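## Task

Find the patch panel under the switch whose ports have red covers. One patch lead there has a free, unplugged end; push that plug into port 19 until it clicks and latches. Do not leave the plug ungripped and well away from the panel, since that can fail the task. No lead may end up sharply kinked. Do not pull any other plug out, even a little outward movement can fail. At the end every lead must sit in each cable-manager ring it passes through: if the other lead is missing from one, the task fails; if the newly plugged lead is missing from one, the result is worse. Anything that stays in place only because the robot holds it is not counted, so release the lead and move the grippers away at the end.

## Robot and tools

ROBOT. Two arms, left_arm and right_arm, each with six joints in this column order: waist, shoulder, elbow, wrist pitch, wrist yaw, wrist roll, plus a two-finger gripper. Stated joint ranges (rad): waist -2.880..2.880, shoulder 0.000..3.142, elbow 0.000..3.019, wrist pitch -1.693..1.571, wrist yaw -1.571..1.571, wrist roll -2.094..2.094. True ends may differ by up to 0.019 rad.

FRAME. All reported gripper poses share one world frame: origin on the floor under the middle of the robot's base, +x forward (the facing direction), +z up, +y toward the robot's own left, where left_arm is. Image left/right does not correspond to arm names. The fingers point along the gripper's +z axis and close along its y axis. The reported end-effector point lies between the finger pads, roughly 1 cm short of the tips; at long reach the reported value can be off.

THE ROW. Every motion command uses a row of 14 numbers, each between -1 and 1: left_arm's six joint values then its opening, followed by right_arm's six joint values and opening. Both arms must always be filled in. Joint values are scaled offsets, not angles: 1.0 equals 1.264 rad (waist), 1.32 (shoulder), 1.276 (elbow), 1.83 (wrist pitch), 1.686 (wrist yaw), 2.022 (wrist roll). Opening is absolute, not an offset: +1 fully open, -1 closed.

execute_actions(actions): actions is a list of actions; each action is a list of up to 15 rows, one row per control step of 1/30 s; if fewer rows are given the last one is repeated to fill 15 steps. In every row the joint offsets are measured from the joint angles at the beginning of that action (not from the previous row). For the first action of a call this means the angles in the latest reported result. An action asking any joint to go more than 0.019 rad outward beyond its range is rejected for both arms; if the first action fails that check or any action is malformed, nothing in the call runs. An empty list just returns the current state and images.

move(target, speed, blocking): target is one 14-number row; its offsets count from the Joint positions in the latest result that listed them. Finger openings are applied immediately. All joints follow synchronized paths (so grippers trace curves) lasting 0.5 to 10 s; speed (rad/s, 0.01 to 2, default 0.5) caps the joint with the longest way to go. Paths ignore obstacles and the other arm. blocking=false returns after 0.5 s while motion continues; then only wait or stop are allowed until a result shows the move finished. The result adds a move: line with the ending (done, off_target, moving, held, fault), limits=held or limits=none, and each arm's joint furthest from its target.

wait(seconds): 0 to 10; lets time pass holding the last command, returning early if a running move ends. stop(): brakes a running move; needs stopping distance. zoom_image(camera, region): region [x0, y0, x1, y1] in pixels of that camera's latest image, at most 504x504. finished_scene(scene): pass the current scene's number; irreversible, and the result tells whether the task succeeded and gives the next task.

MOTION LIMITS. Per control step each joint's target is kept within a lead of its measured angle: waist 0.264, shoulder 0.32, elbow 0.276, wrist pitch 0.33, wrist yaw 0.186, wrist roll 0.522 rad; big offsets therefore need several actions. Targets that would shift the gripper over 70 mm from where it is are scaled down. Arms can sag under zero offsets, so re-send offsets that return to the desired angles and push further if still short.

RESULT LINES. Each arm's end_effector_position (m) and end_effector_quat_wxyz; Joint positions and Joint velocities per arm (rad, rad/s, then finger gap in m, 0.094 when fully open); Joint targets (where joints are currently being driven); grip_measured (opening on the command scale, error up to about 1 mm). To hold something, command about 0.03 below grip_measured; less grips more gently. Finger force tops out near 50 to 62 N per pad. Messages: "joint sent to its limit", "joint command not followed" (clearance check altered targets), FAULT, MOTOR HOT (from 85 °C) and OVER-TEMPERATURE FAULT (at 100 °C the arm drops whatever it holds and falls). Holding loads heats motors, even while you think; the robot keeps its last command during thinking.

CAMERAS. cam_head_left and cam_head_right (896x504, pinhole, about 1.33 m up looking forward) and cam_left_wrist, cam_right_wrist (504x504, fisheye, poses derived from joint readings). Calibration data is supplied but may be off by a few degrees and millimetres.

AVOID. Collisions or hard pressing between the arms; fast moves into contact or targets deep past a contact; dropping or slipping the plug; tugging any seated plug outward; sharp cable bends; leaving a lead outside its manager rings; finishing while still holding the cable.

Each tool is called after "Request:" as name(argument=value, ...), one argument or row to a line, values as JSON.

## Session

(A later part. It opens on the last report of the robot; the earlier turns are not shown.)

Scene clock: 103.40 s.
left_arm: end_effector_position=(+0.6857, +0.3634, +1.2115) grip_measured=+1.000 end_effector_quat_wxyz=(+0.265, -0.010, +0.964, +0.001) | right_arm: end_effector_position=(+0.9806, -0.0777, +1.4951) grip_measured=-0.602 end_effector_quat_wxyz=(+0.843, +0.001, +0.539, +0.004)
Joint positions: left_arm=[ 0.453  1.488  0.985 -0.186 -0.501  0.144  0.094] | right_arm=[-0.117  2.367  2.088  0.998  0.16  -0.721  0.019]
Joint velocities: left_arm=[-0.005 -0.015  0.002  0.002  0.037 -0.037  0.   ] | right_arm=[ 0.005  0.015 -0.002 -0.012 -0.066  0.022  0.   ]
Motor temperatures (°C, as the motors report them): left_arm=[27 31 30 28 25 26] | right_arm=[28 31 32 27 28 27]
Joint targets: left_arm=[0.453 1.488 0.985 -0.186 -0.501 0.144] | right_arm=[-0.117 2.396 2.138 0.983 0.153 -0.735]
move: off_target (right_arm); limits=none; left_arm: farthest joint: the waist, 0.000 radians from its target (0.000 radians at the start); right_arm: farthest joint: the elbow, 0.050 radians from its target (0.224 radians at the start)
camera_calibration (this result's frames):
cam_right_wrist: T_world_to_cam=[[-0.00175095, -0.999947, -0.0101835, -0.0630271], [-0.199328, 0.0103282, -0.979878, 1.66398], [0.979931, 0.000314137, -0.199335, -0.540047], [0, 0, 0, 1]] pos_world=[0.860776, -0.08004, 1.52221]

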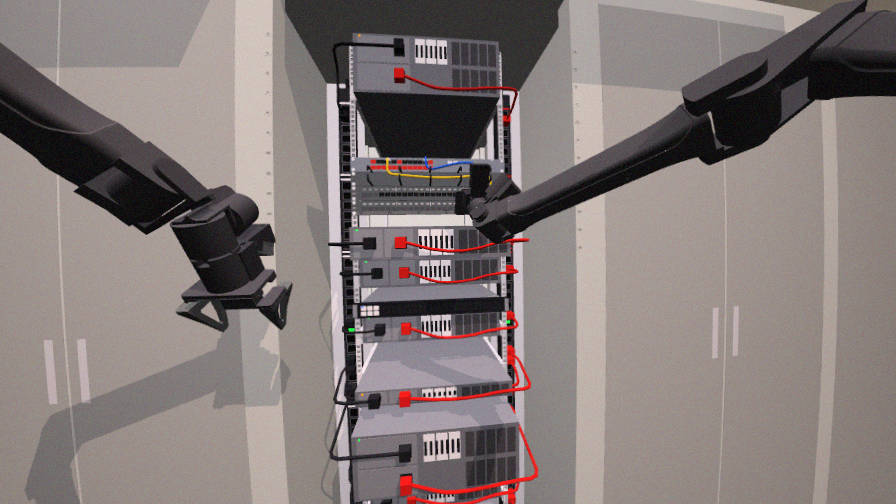

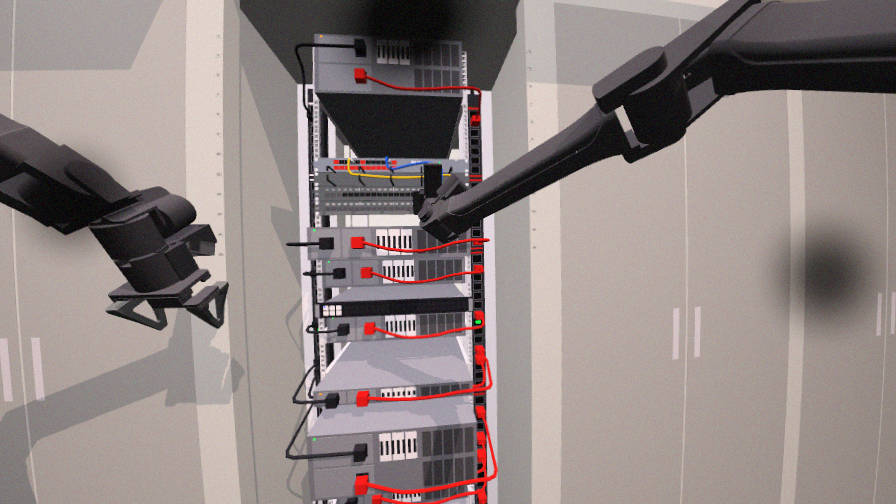

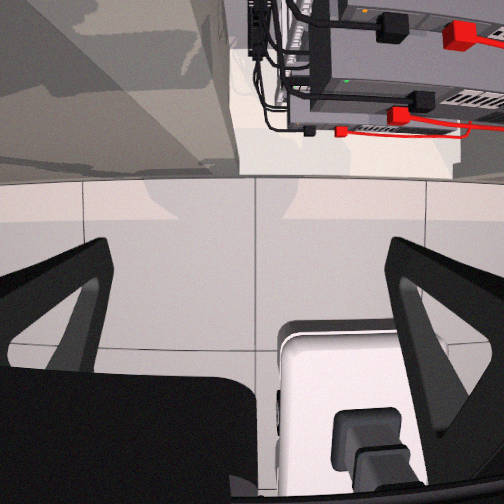

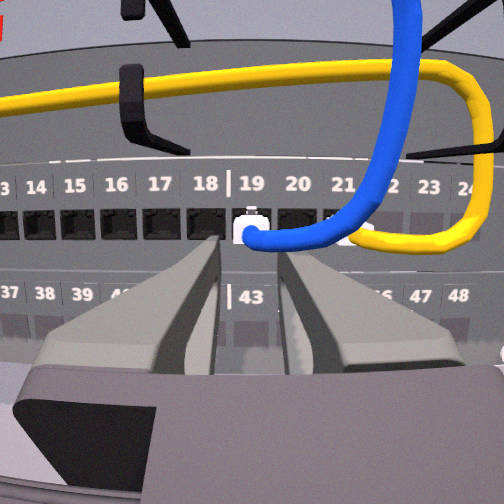

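Request:
move(
  target=[0,0,0,0,0,0,1,-0.005,0.038,0.083,-0.027,-0.005,-0.007,-0.6],
  speed=0.1,
)

Scene clock: 105.13 s.
left_arm: end_effector_position=(+0.6857, +0.3634, +1.2115) grip_measured=+1.000 end_effector_quat_wxyz=(+0.265, -0.010, +0.964, +0.001) | right_arm: end_effector_position=(+0.9883, -0.0744, +1.4966) grip_measured=-0.601 end_effector_quat_wxyz=(+0.842, +0.001, +0.539, +0.004)
Joint positions: left_arm=[ 0.453  1.488  0.985 -0.186 -0.501  0.144  0.094] | right_arm=[-0.117  2.391  2.14   0.968  0.16  -0.721  0.019]
Joint velocities: left_arm=[ 0.005 -0.015  0.002 -0.002 -0.022  0.022  0.   ] | right_arm=[-0.015  0.005 -0.022  0.017  0.022 -0.066 -0.   ]
Motor temperatures (°C, as the motors report them): left_arm=[27 31 30 28 25 26] | right_arm=[28 31 32 27 28 27]
Joint targets: left_arm=[0.453 1.488 0.985 -0.186 -0.501 0.144] | right_arm=[-0.123 2.418 2.194 0.949 0.151 -0.735]
move: off_target (right_arm); limits=none; left_arm: farthest joint: the waist, 0.000 radians from its target (0.000 radians at the start); right_arm: farthest joint: the elbow, 0.054 radians from its target (0.106 radians at the start)
camera_calibration (this result's frames):
cam_right_wrist: T_world_to_cam=[[-0.000754469, -0.999956, -0.00937816, -0.0619155], [-0.200713, 0.00933874, -0.979605, 1.66792], [0.97965, 0.00114324, -0.200712, -0.544883], [0, 0, 0, 1]] pos_world=[0.868522, -0.076866, 1.52396]

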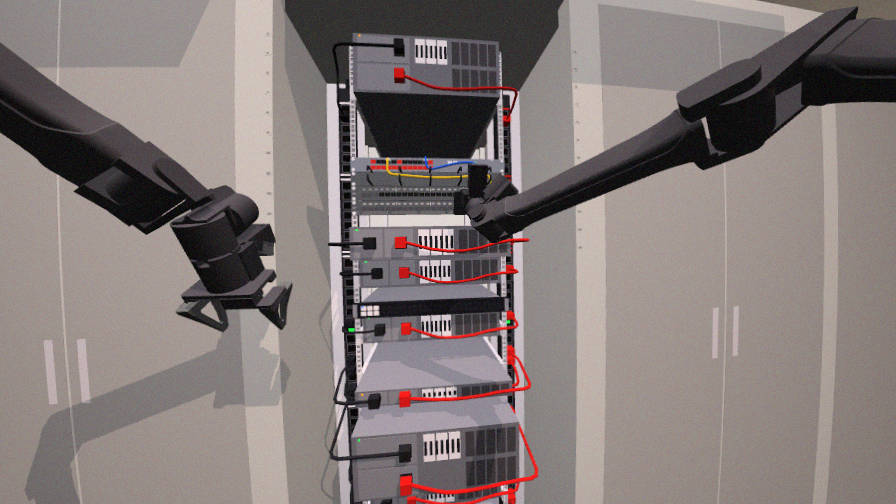

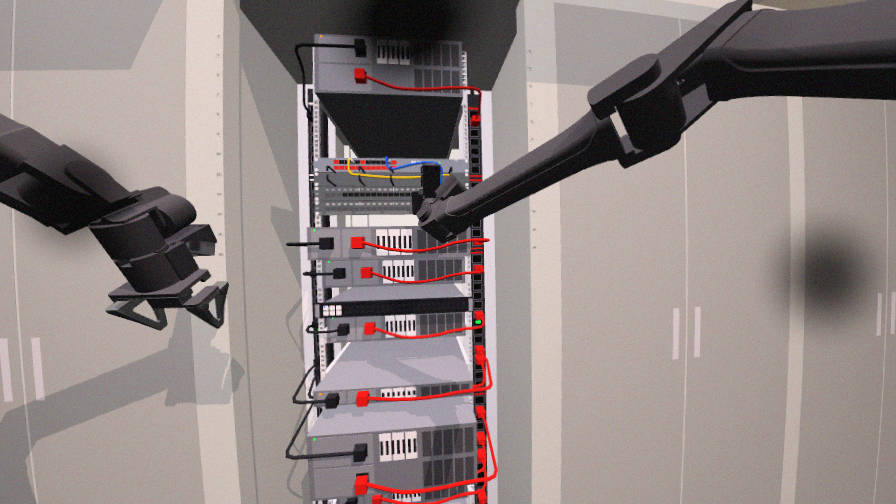

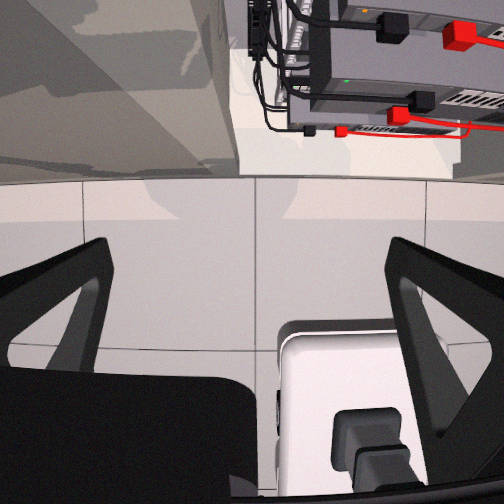

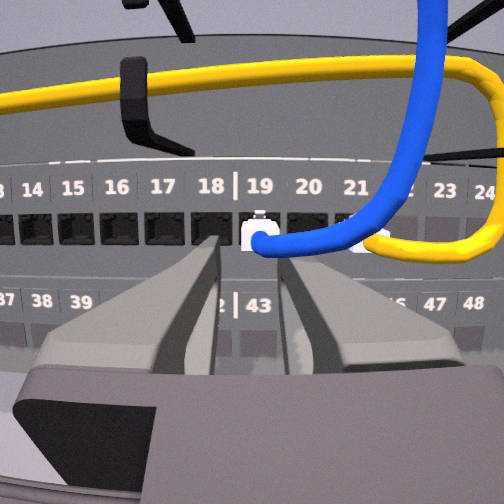

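Request:
move(
  target=[0,0,0,0,0,0,1,-0.005,-0.018,0.042,-0.0104,-0.005,-0.007,-0.6],
  speed=0.1,
)

Scene clock: 106.20 s.
left_arm: end_effector_position=(+0.6857, +0.3634, +1.2115) grip_measured=+1.000 end_effector_quat_wxyz=(+0.265, -0.010, +0.964, +0.001) | right_arm: end_effector_position=(+0.9885, -0.0745, +1.4962) grip_measured=-0.601 end_effector_quat_wxyz=(+0.841, +0.001, +0.540, +0.004)
Joint positions: left_arm=[ 0.453  1.488  0.985 -0.186 -0.501  0.144  0.094] | right_arm=[-0.117  2.391  2.14   0.967  0.162 -0.721  0.019]
Joint velocities: left_arm=[-0.015  0.005 -0.002  0.002 -0.007 -0.007  0.   ] | right_arm=[-0.005 -0.005 -0.017 -0.017 -0.037 -0.007 -0.001]
Motor temperatures (°C, as the motors report them): left_arm=[27 31 30 28 25 26] | right_arm=[28 31 32 27 28 27]
Joint targets: left_arm=[0.453 1.488 0.985 -0.186 -0.501 0.144] | right_arm=[-0.123 2.367 2.194 0.949 0.151 -0.735]
move: off_target (right_arm); limits=none; left_arm: farthest joint: the waist, 0.000 radians from its target (0.000 radians at the start); right_arm: farthest joint: the elbow, 0.054 radians from its target (0.054 radians at the start)
camera_calibration (this result's frames):
cam_right_wrist: T_world_to_cam=[[-0.00198582, -0.999951, -0.00971995, -0.0603476], [-0.203268, 0.00992068, -0.979073, 1.66928], [0.979121, 0.000031488, -0.203278, -0.540908], [0, 0, 0, 1]] pos_world=[0.868805, -0.076888, 1.5238]

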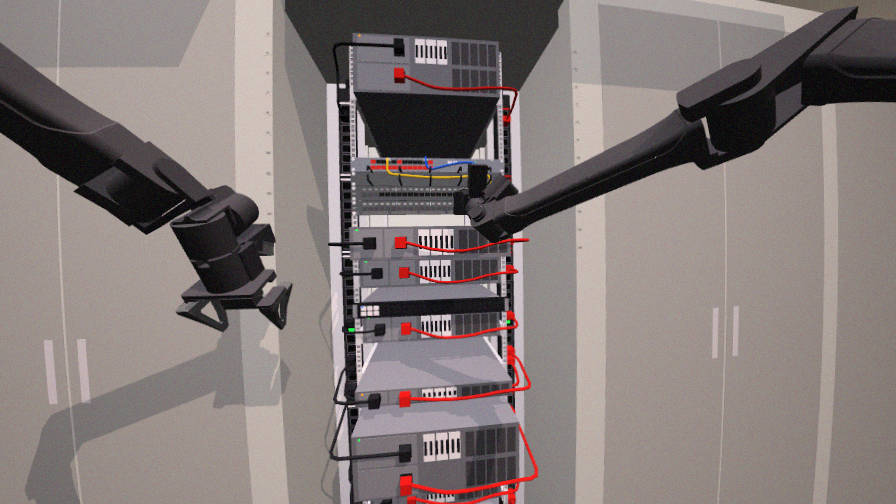

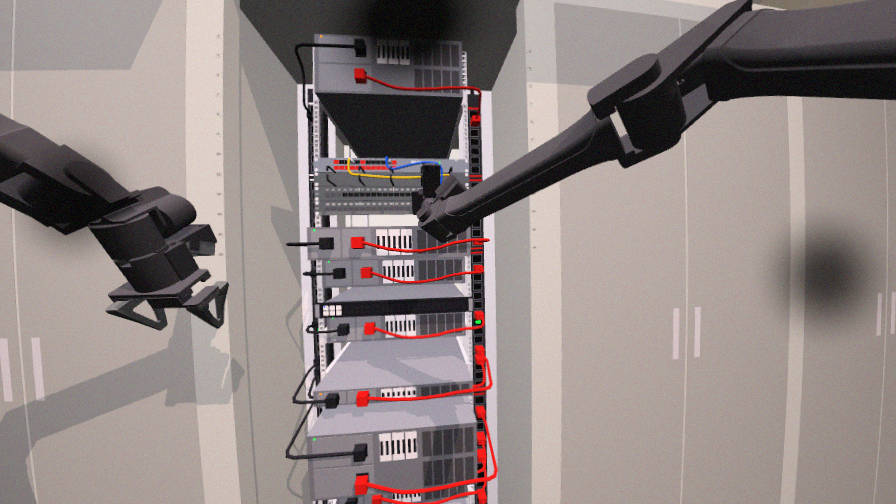

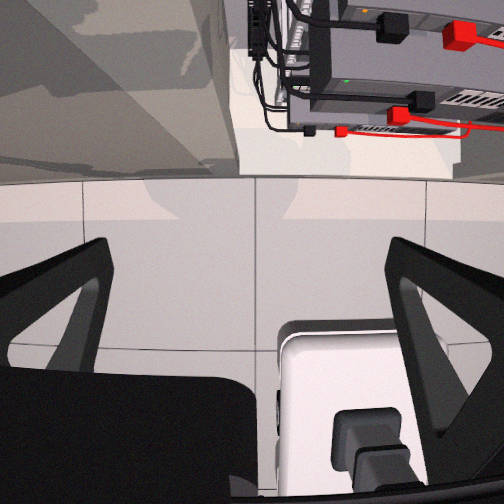

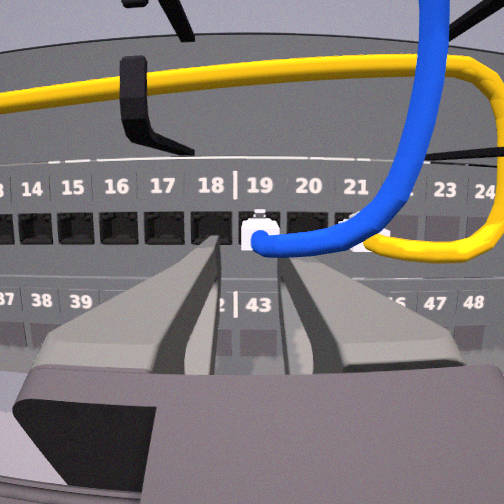

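Request:
move(
  target=[0,0,0,0,0,0,1,-0.005,-0.01,0.053,-0.0104,-0.005,-0.007,-0.5],
  speed=0.1,
)

Scene clock: 107.40 s.
left_arm: end_effector_position=(+0.6857, +0.3634, +1.2115) grip_measured=+1.000 end_effector_quat_wxyz=(+0.265, -0.010, +0.964, +0.001) | right_arm: end_effector_position=(+0.9903, -0.0761, +1.4998) grip_measured=-0.502 end_effector_quat_wxyz=(+0.842, +0.002, +0.539, +0.003)
Joint positions: left_arm=[ 0.453  1.488  0.985 -0.186 -0.501  0.144  0.094] | right_arm=[-0.117  2.391  2.15   0.96   0.162 -0.721  0.023]
Joint velocities: left_arm=[-0.024 -0.005 -0.007 -0.012  0.007 -0.007  0.   ] | right_arm=[-0.015  0.015  0.007 -0.012  0.066  0.051  0.   ]
Motor temperatures (°C, as the motors report them): left_arm=[27 31 30 28 25 26] | right_arm=[28 31 33 27 28 27]
Joint targets: left_arm=[0.453 1.488 0.985 -0.186 -0.501 0.144] | right_arm=[-0.123 2.378 2.208 0.948 0.154 -0.735]
move: off_target (right_arm); limits=none; left_arm: farthest joint: the waist, 0.000 radians from its target (0.000 radians at the start); right_arm: farthest joint: the elbow, 0.057 radians from its target (0.068 radians at the start)
camera_calibration (this result's frames):
cam_right_wrist: T_world_to_cam=[[-0.00357887, -0.999933, -0.0110119, -0.0583901], [-0.201051, 0.0115067, -0.979513, 1.67184], [0.979574, -0.00129159, -0.201078, -0.545796], [0, 0, 0, 1]] pos_world=[0.870564, -0.0783284, 1.5272]

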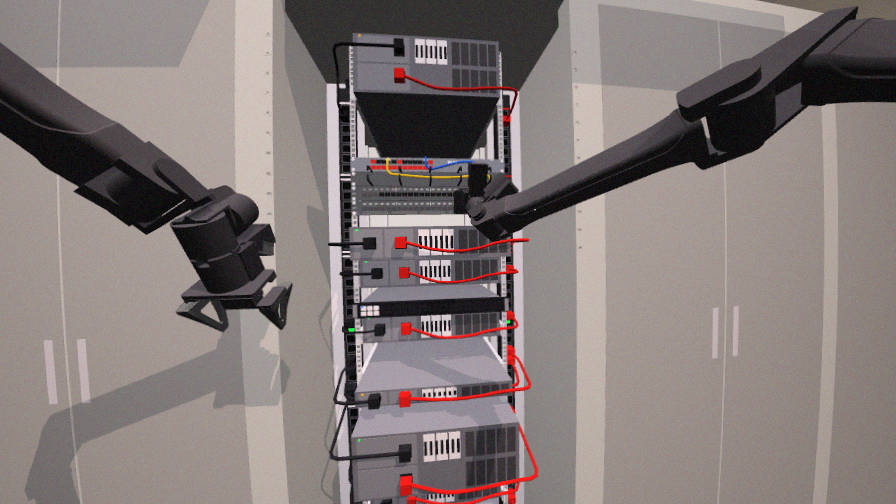

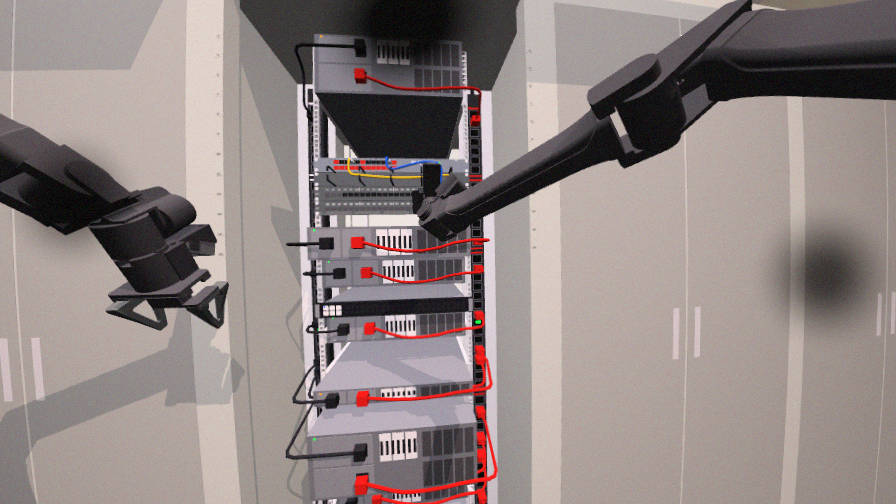

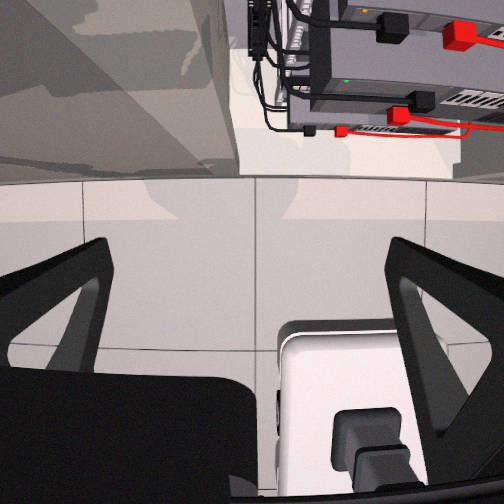

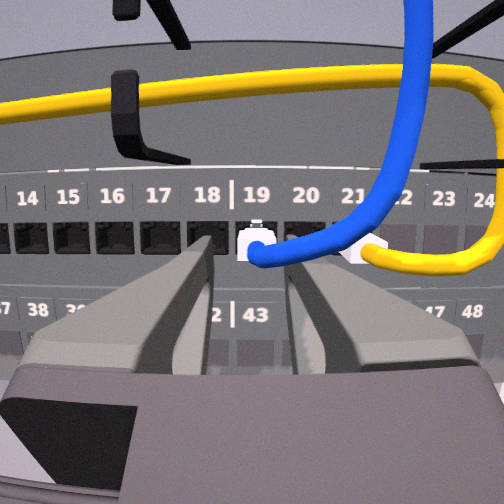

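Request:
move(
  target=[0,0,0,0,0,0,1,-0.005,-0.01,0.05,-0.006,-0.005,-0.007,-0.79],
  speed=0.1,
)

Scene clock: 108.57 s.
left_arm: end_effector_position=(+0.6857, +0.3634, +1.2115) grip_measured=+1.000 end_effector_quat_wxyz=(+0.265, -0.010, +0.964, +0.001) | right_arm: end_effector_position=(+0.9908, -0.0775, +1.4995) grip_measured=-0.775 end_effector_quat_wxyz=(+0.841, +0.005, +0.541, +0.002)
Joint positions: left_arm=[ 0.453  1.488  0.985 -0.186 -0.501  0.144  0.094] | right_arm=[-0.117  2.391  2.151  0.961  0.168 -0.721  0.011]
Joint velocities: left_arm=[-0.005  0.005 -0.002 -0.007  0.022 -0.007  0.   ] | right_arm=[-0.015 -0.005 -0.002 -0.012  0.11  -0.051  0.001]
Motor temperatures (°C, as the motors report them): left_arm=[27 31 30 28 25 26] | right_arm=[28 31 33 27 28 27]
Joint targets: left_arm=[0.453 1.488 0.985 -0.186 -0.501 0.144] | right_arm=[-0.123 2.378 2.214 0.949 0.154 -0.735]
move: off_target (right_arm); limits=none; left_arm: farthest joint: the waist, 0.000 radians from its target (0.000 radians at the start); right_arm: farthest joint: the elbow, 0.063 radians from its target (0.063 radians at the start)
camera_calibration (this result's frames):
cam_right_wrist: T_world_to_cam=[[-0.00888046, -0.999871, -0.0134194, -0.0508956], [-0.204019, 0.0149494, -0.978853, 1.67385], [0.978927, -0.00595484, -0.204125, -0.541464], [0, 0, 0, 1]] pos_world=[0.871098, -0.0791363, 1.52724]

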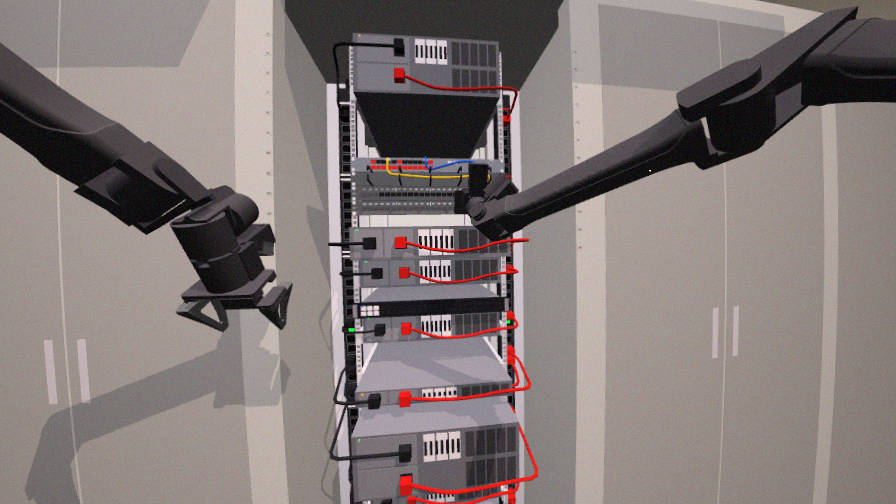

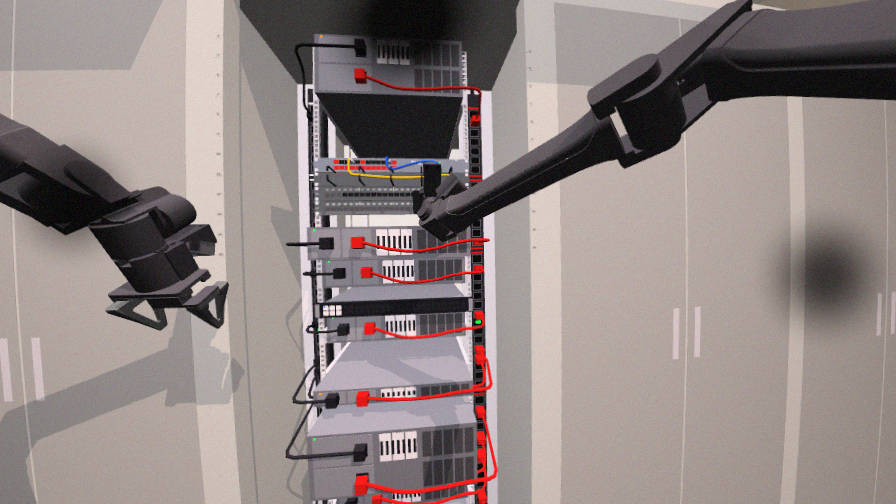

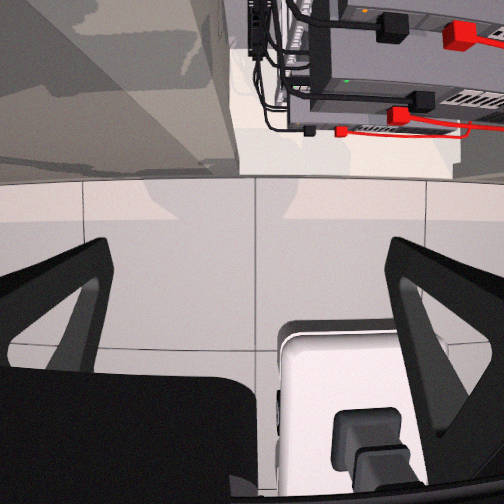

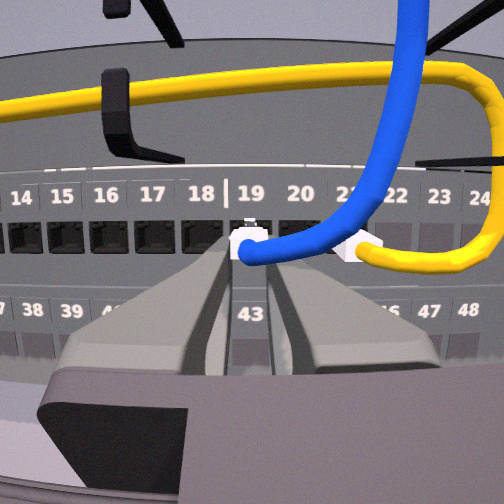

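Request:
move(
  target=[0,0,0,0,0,0,1,-0.018,0.031,0.066,-0.017,0,-0.007,-0.81],
  speed=0.06,
)

Scene clock: 110.63 s.
left_arm: end_effector_position=(+0.6857, +0.3634, +1.2115) grip_measured=+1.000 end_effector_quat_wxyz=(+0.265, -0.010, +0.964, +0.001) | right_arm: end_effector_position=(+0.9914, -0.0779, +1.4991) grip_measured=-0.785 end_effector_quat_wxyz=(+0.842, +0.008, +0.540, +0.000)
Joint positions: left_arm=[ 0.453  1.488  0.985 -0.186 -0.501  0.144  0.094] | right_arm=[-0.117  2.397  2.16   0.965  0.173 -0.721  0.01 ]
Joint velocities: left_arm=[-0.005 -0.005 -0.022 -0.012 -0.022 -0.051  0.   ] | right_arm=[-0.005 -0.015 -0.017  0.007 -0.007  0.066  0.   ]
Motor temperatures (°C, as the motors report them): left_arm=[27 31 30 28 25 26] | right_arm=[28 31 33 27 28 27]
Joint targets: left_arm=[0.453 1.488 0.985 -0.186 -0.501 0.144] | right_arm=[-0.140 2.432 2.235 0.929 0.168 -0.735]
move: off_target (right_arm); limits=none; left_arm: farthest joint: the waist, 0.000 radians from its target (0.000 radians at the start); right_arm: farthest joint: the elbow, 0.076 radians from its target (0.084 radians at the start)
camera_calibration (this result's frames):
cam_right_wrist: T_world_to_cam=[[-0.015378, -0.999727, -0.0176172, -0.038534], [-0.202215, 0.0203648, -0.979129, 1.67257], [0.97922, -0.0114946, -0.202473, -0.545341], [0, 0, 0, 1]] pos_world=[0.871637, -0.0788536, 1.52657]

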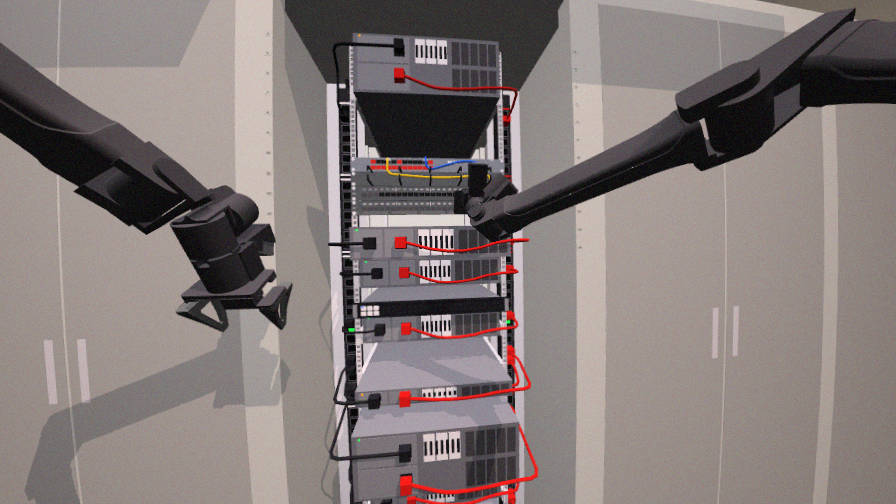

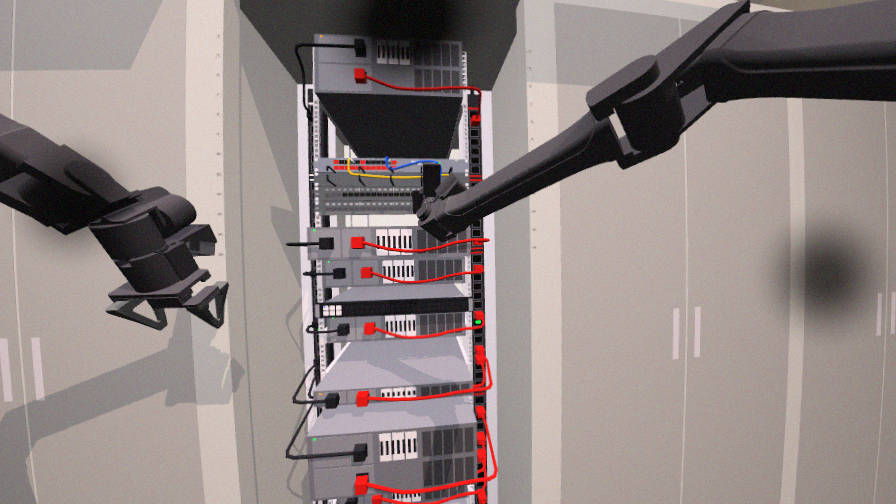

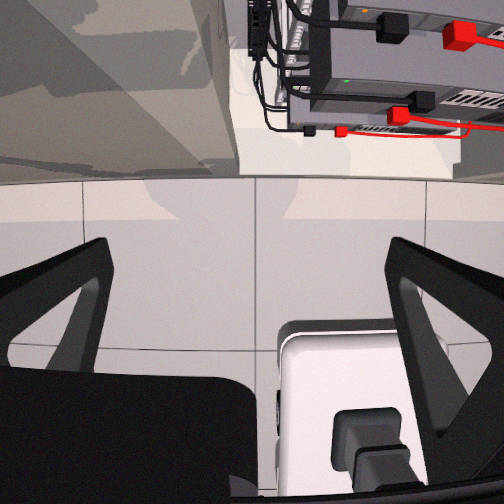

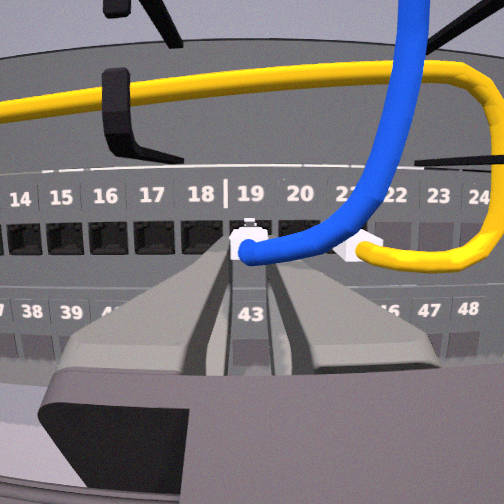

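Request:
execute_actions(
  actions=[
    [[0,0,0,0,0,0,1,0,0,0.04,0,0,0,-0.65]],
  ],
)

Request:
move(
  target=[0,0,0,0,0,0,1,0.012,-0.03,-0.028,0.022,-0.003,0,-0.65],
  speed=0.06,
)

Scene clock: 111.90 s.
left_arm: end_effector_position=(+0.6857, +0.3634, +1.2115) grip_measured=+1.000 end_effector_quat_wxyz=(+0.265, -0.010, +0.964, +0.001) | right_arm: end_effector_position=(+0.9913, -0.0783, +1.4994) grip_measured=-0.652 end_effector_quat_wxyz=(+0.842, +0.009, +0.540, -0.000)
Joint positions: left_arm=[ 0.453  1.488  0.985 -0.186 -0.501  0.144  0.094] | right_arm=[-0.117  2.397  2.16   0.966  0.174 -0.721  0.016]
Joint velocities: left_arm=[-0.005 -0.005 -0.032 -0.007  0.051 -0.066  0.   ] | right_arm=[-0.005 -0.015  0.002  0.007 -0.007 -0.007  0.   ]
Motor temperatures (°C, as the motors report them): left_arm=[27 31 30 28 25 26] | right_arm=[28 31 33 27 28 27]
Joint targets: left_arm=[0.453 1.488 0.985 -0.186 -0.501 0.144] | right_arm=[-0.117 2.397 2.210 0.965 0.173 -0.721]
camera_calibration (this result's frames):
cam_right_wrist: T_world_to_cam=[[-0.0168851, -0.999683, -0.0186783, -0.0358887], [-0.201306, 0.0216974, -0.979288, 1.67236], [0.979383, -0.0127753, -0.201609, -0.546796], [0, 0, 0, 1]] pos_world=[0.871573, -0.0791487, 1.52681]

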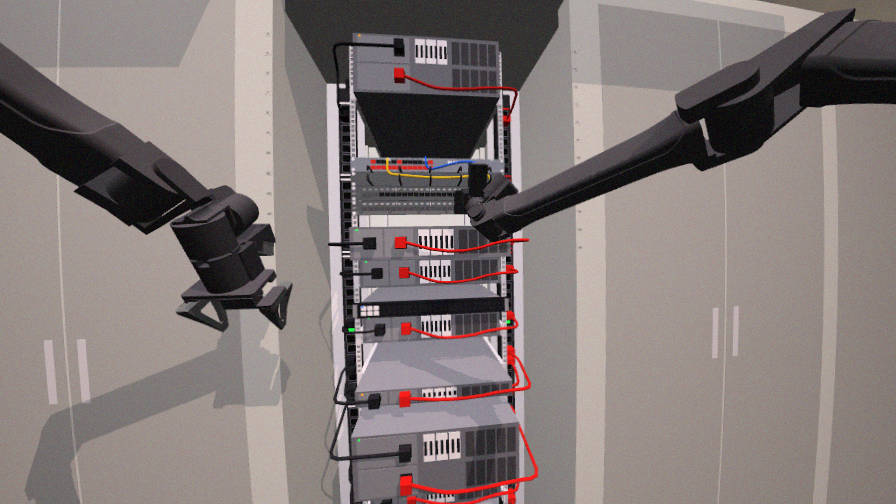

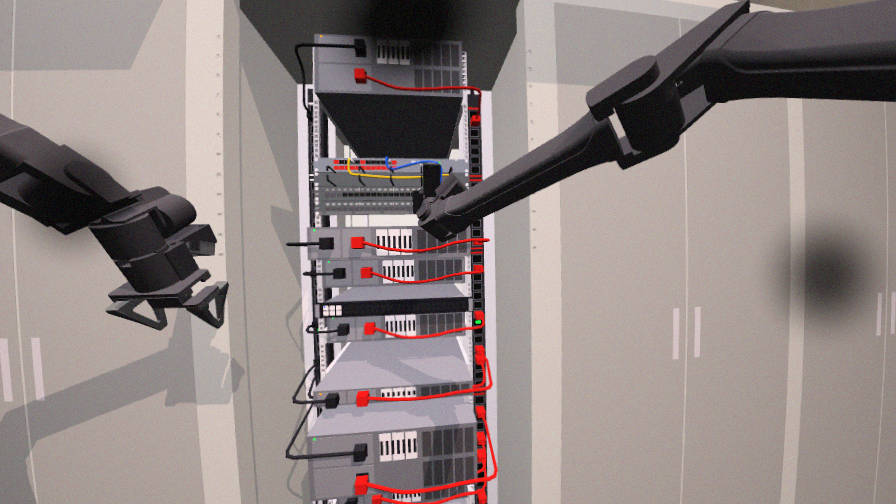

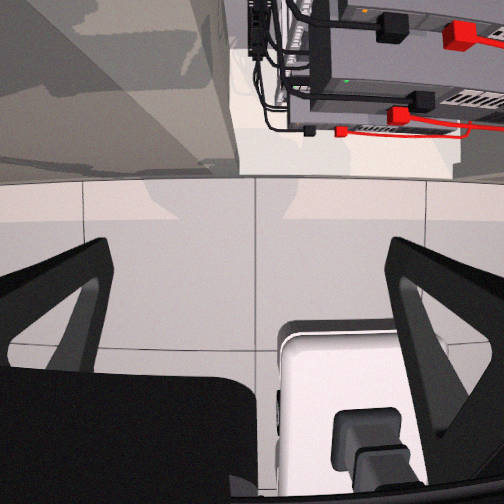

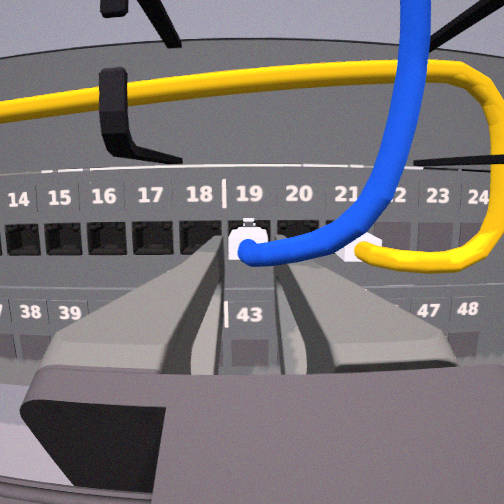

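Scene clock: 112.87 s.
left_arm: end_effector_position=(+0.6857, +0.3634, +1.2115) grip_measured=+1.000 end_effector_quat_wxyz=(+0.265, -0.010, +0.964, +0.001) | right_arm: end_effector_position=(+0.9864, -0.0773, +1.4939) grip_measured=-0.651 end_effector_quat_wxyz=(+0.840, +0.006, +0.543, +0.001)
Joint positions: left_arm=[ 0.453  1.488  0.985 -0.186 -0.501  0.144  0.094] | right_arm=[-0.117  2.385  2.124  0.981  0.174 -0.721  0.016]
Joint velocities: left_arm=[-0.005 -0.015 -0.012  0.002 -0.037 -0.037  0.   ] | right_arm=[ 0.005 -0.005 -0.002  0.022 -0.037 -0.007 -0.001]
Motor temperatures (°C, as the motors report them): left_arm=[27 31 30 28 25 26] | right_arm=[28 32 33 27 28 27]
Joint targets: left_arm=[0.453 1.488 0.985 -0.186 -0.501 0.144] | right_arm=[-0.102 2.358 2.124 1.006 0.169 -0.721]
move: off_target (right_arm); limits=none; left_arm: farthest joint: the waist, 0.000 radians from its target (0.000 radians at the start); right_arm: farthest joint: the shoulder, 0.028 radians from its target (0.040 radians at the start)
camera_calibration (this result's frames):
cam_right_wrist: T_world_to_cam=[[-0.0124118, -0.999813, -0.0148431, -0.0451534], [-0.208242, 0.0171033, -0.977928, 1.67037], [0.977999, -0.00904694, -0.208415, -0.531244], [0, 0, 0, 1]] pos_world=[0.866836, -0.07852, 1.52211]

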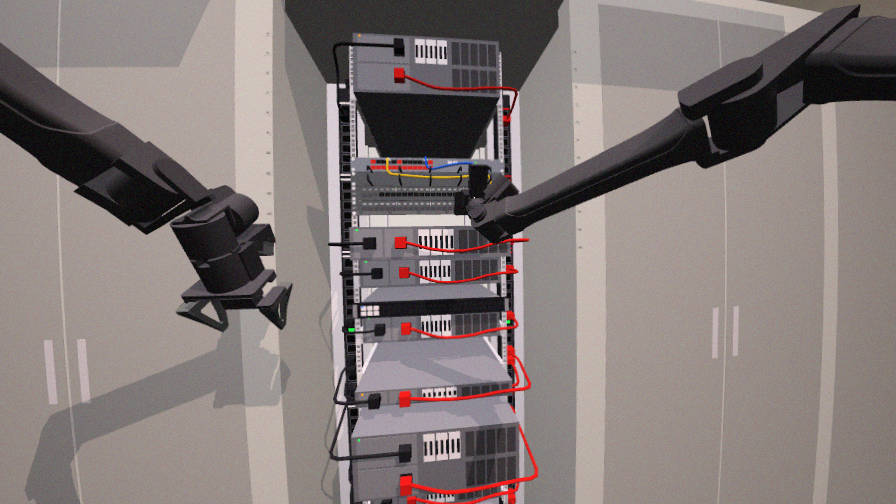

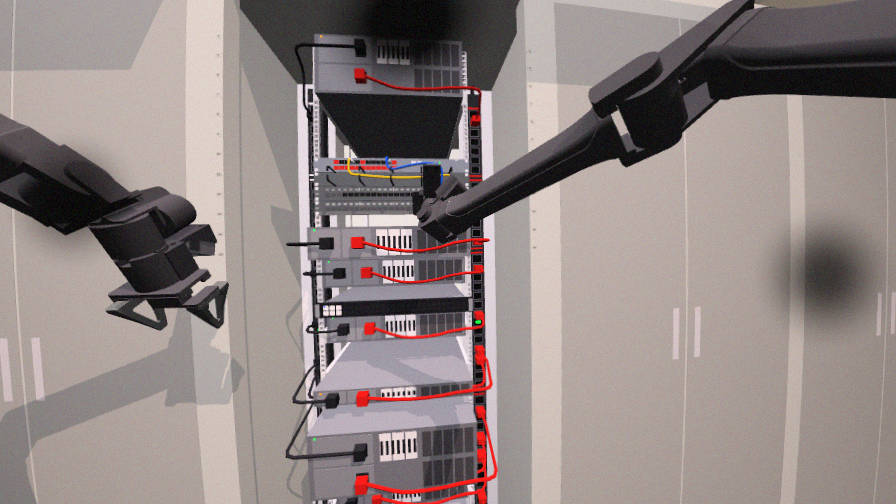

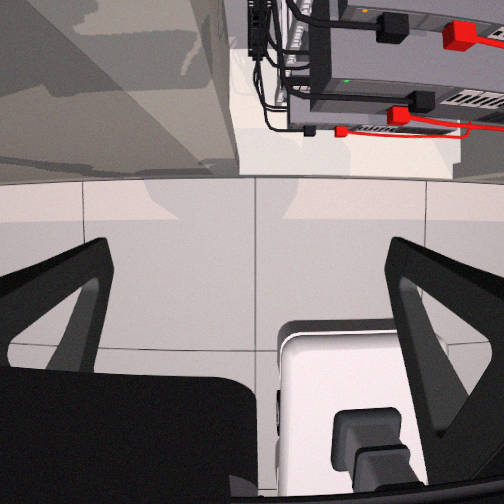

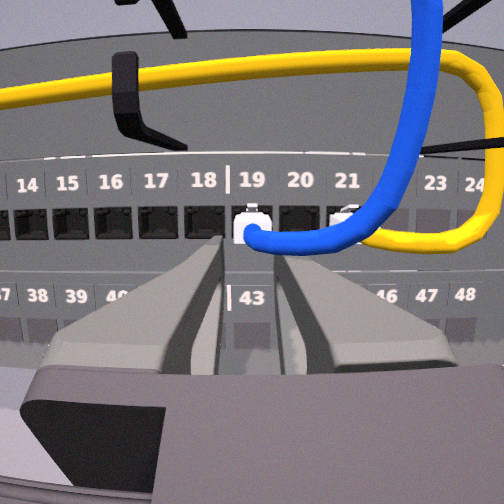

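Request:
move(
  target=[0,0,0,0,0,0,1,0.015,-0.026,0.0,0.0137,-0.003,0,-0.65],
  speed=0.06,
)

Scene clock: 114.03 s.
left_arm: end_effector_position=(+0.6857, +0.3634, +1.2115) grip_measured=+1.000 end_effector_quat_wxyz=(+0.265, -0.010, +0.964, +0.001) | right_arm: end_effector_position=(+0.9865, -0.0781, +1.4951) grip_measured=-0.651 end_effector_quat_wxyz=(+0.840, +0.007, +0.542, +0.000)
Joint positions: left_arm=[ 0.453  1.488  0.985 -0.186 -0.501  0.144  0.094] | right_arm=[-0.117  2.383  2.124  0.981  0.174 -0.721  0.016]
Joint velocities: left_arm=[ 0.005 -0.005  0.002 -0.002  0.007 -0.037  0.   ] | right_arm=[-0.015 -0.015 -0.046 -0.017  0.007 -0.081 -0.   ]
Motor temperatures (°C, as the motors report them): left_arm=[27 31 30 28 25 26] | right_arm=[28 32 33 27 28 27]
Joint targets: left_arm=[0.453 1.488 0.985 -0.186 -0.501 0.144] | right_arm=[-0.098 2.351 2.124 1.006 0.169 -0.721]
move: off_target (right_arm); limits=none; left_arm: farthest joint: the waist, 0.000 radians from its target (0.000 radians at the start); right_arm: farthest joint: the shoulder, 0.033 radians from its target (0.035 radians at the start)
camera_calibration (this result's frames):
cam_right_wrist: T_world_to_cam=[[-0.0132028, -0.999793, -0.0154998, -0.0442473], [-0.207129, 0.0178995, -0.97815, 1.67093], [0.978225, -0.00970389, -0.207322, -0.53295], [0, 0, 0, 1]] pos_world=[0.866858, -0.0793186, 1.52324]

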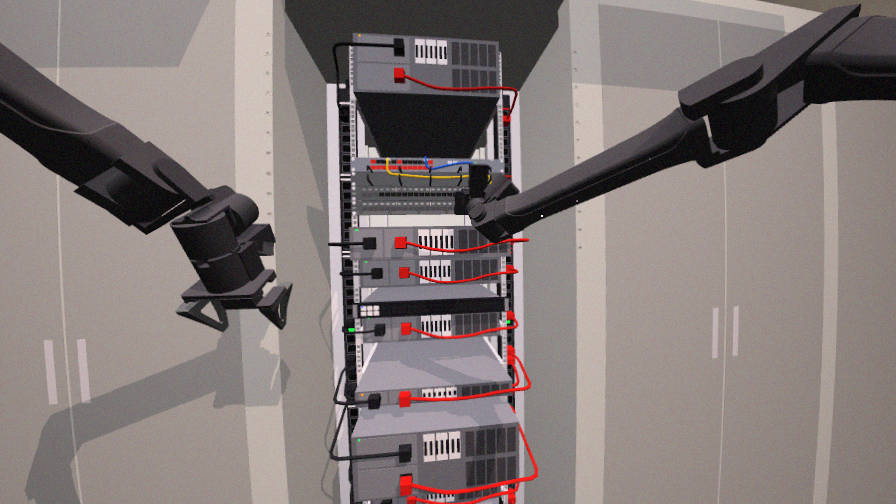

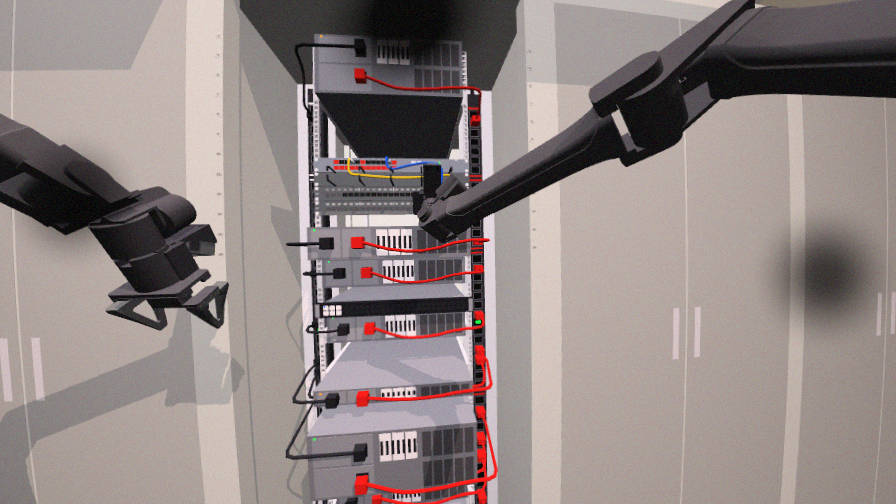

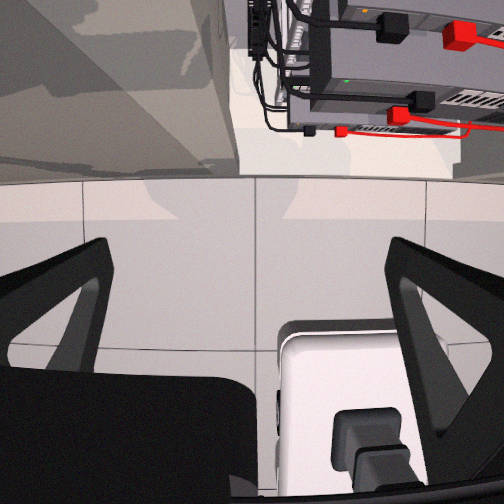

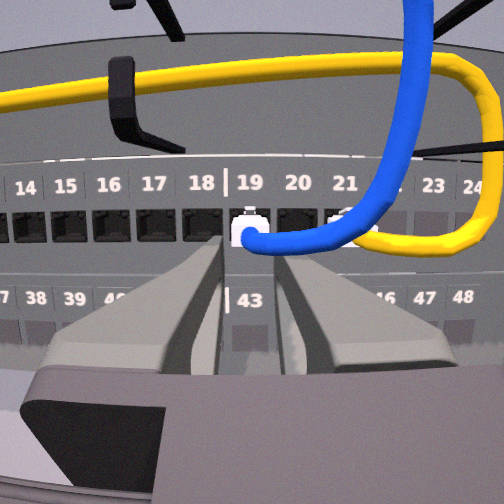

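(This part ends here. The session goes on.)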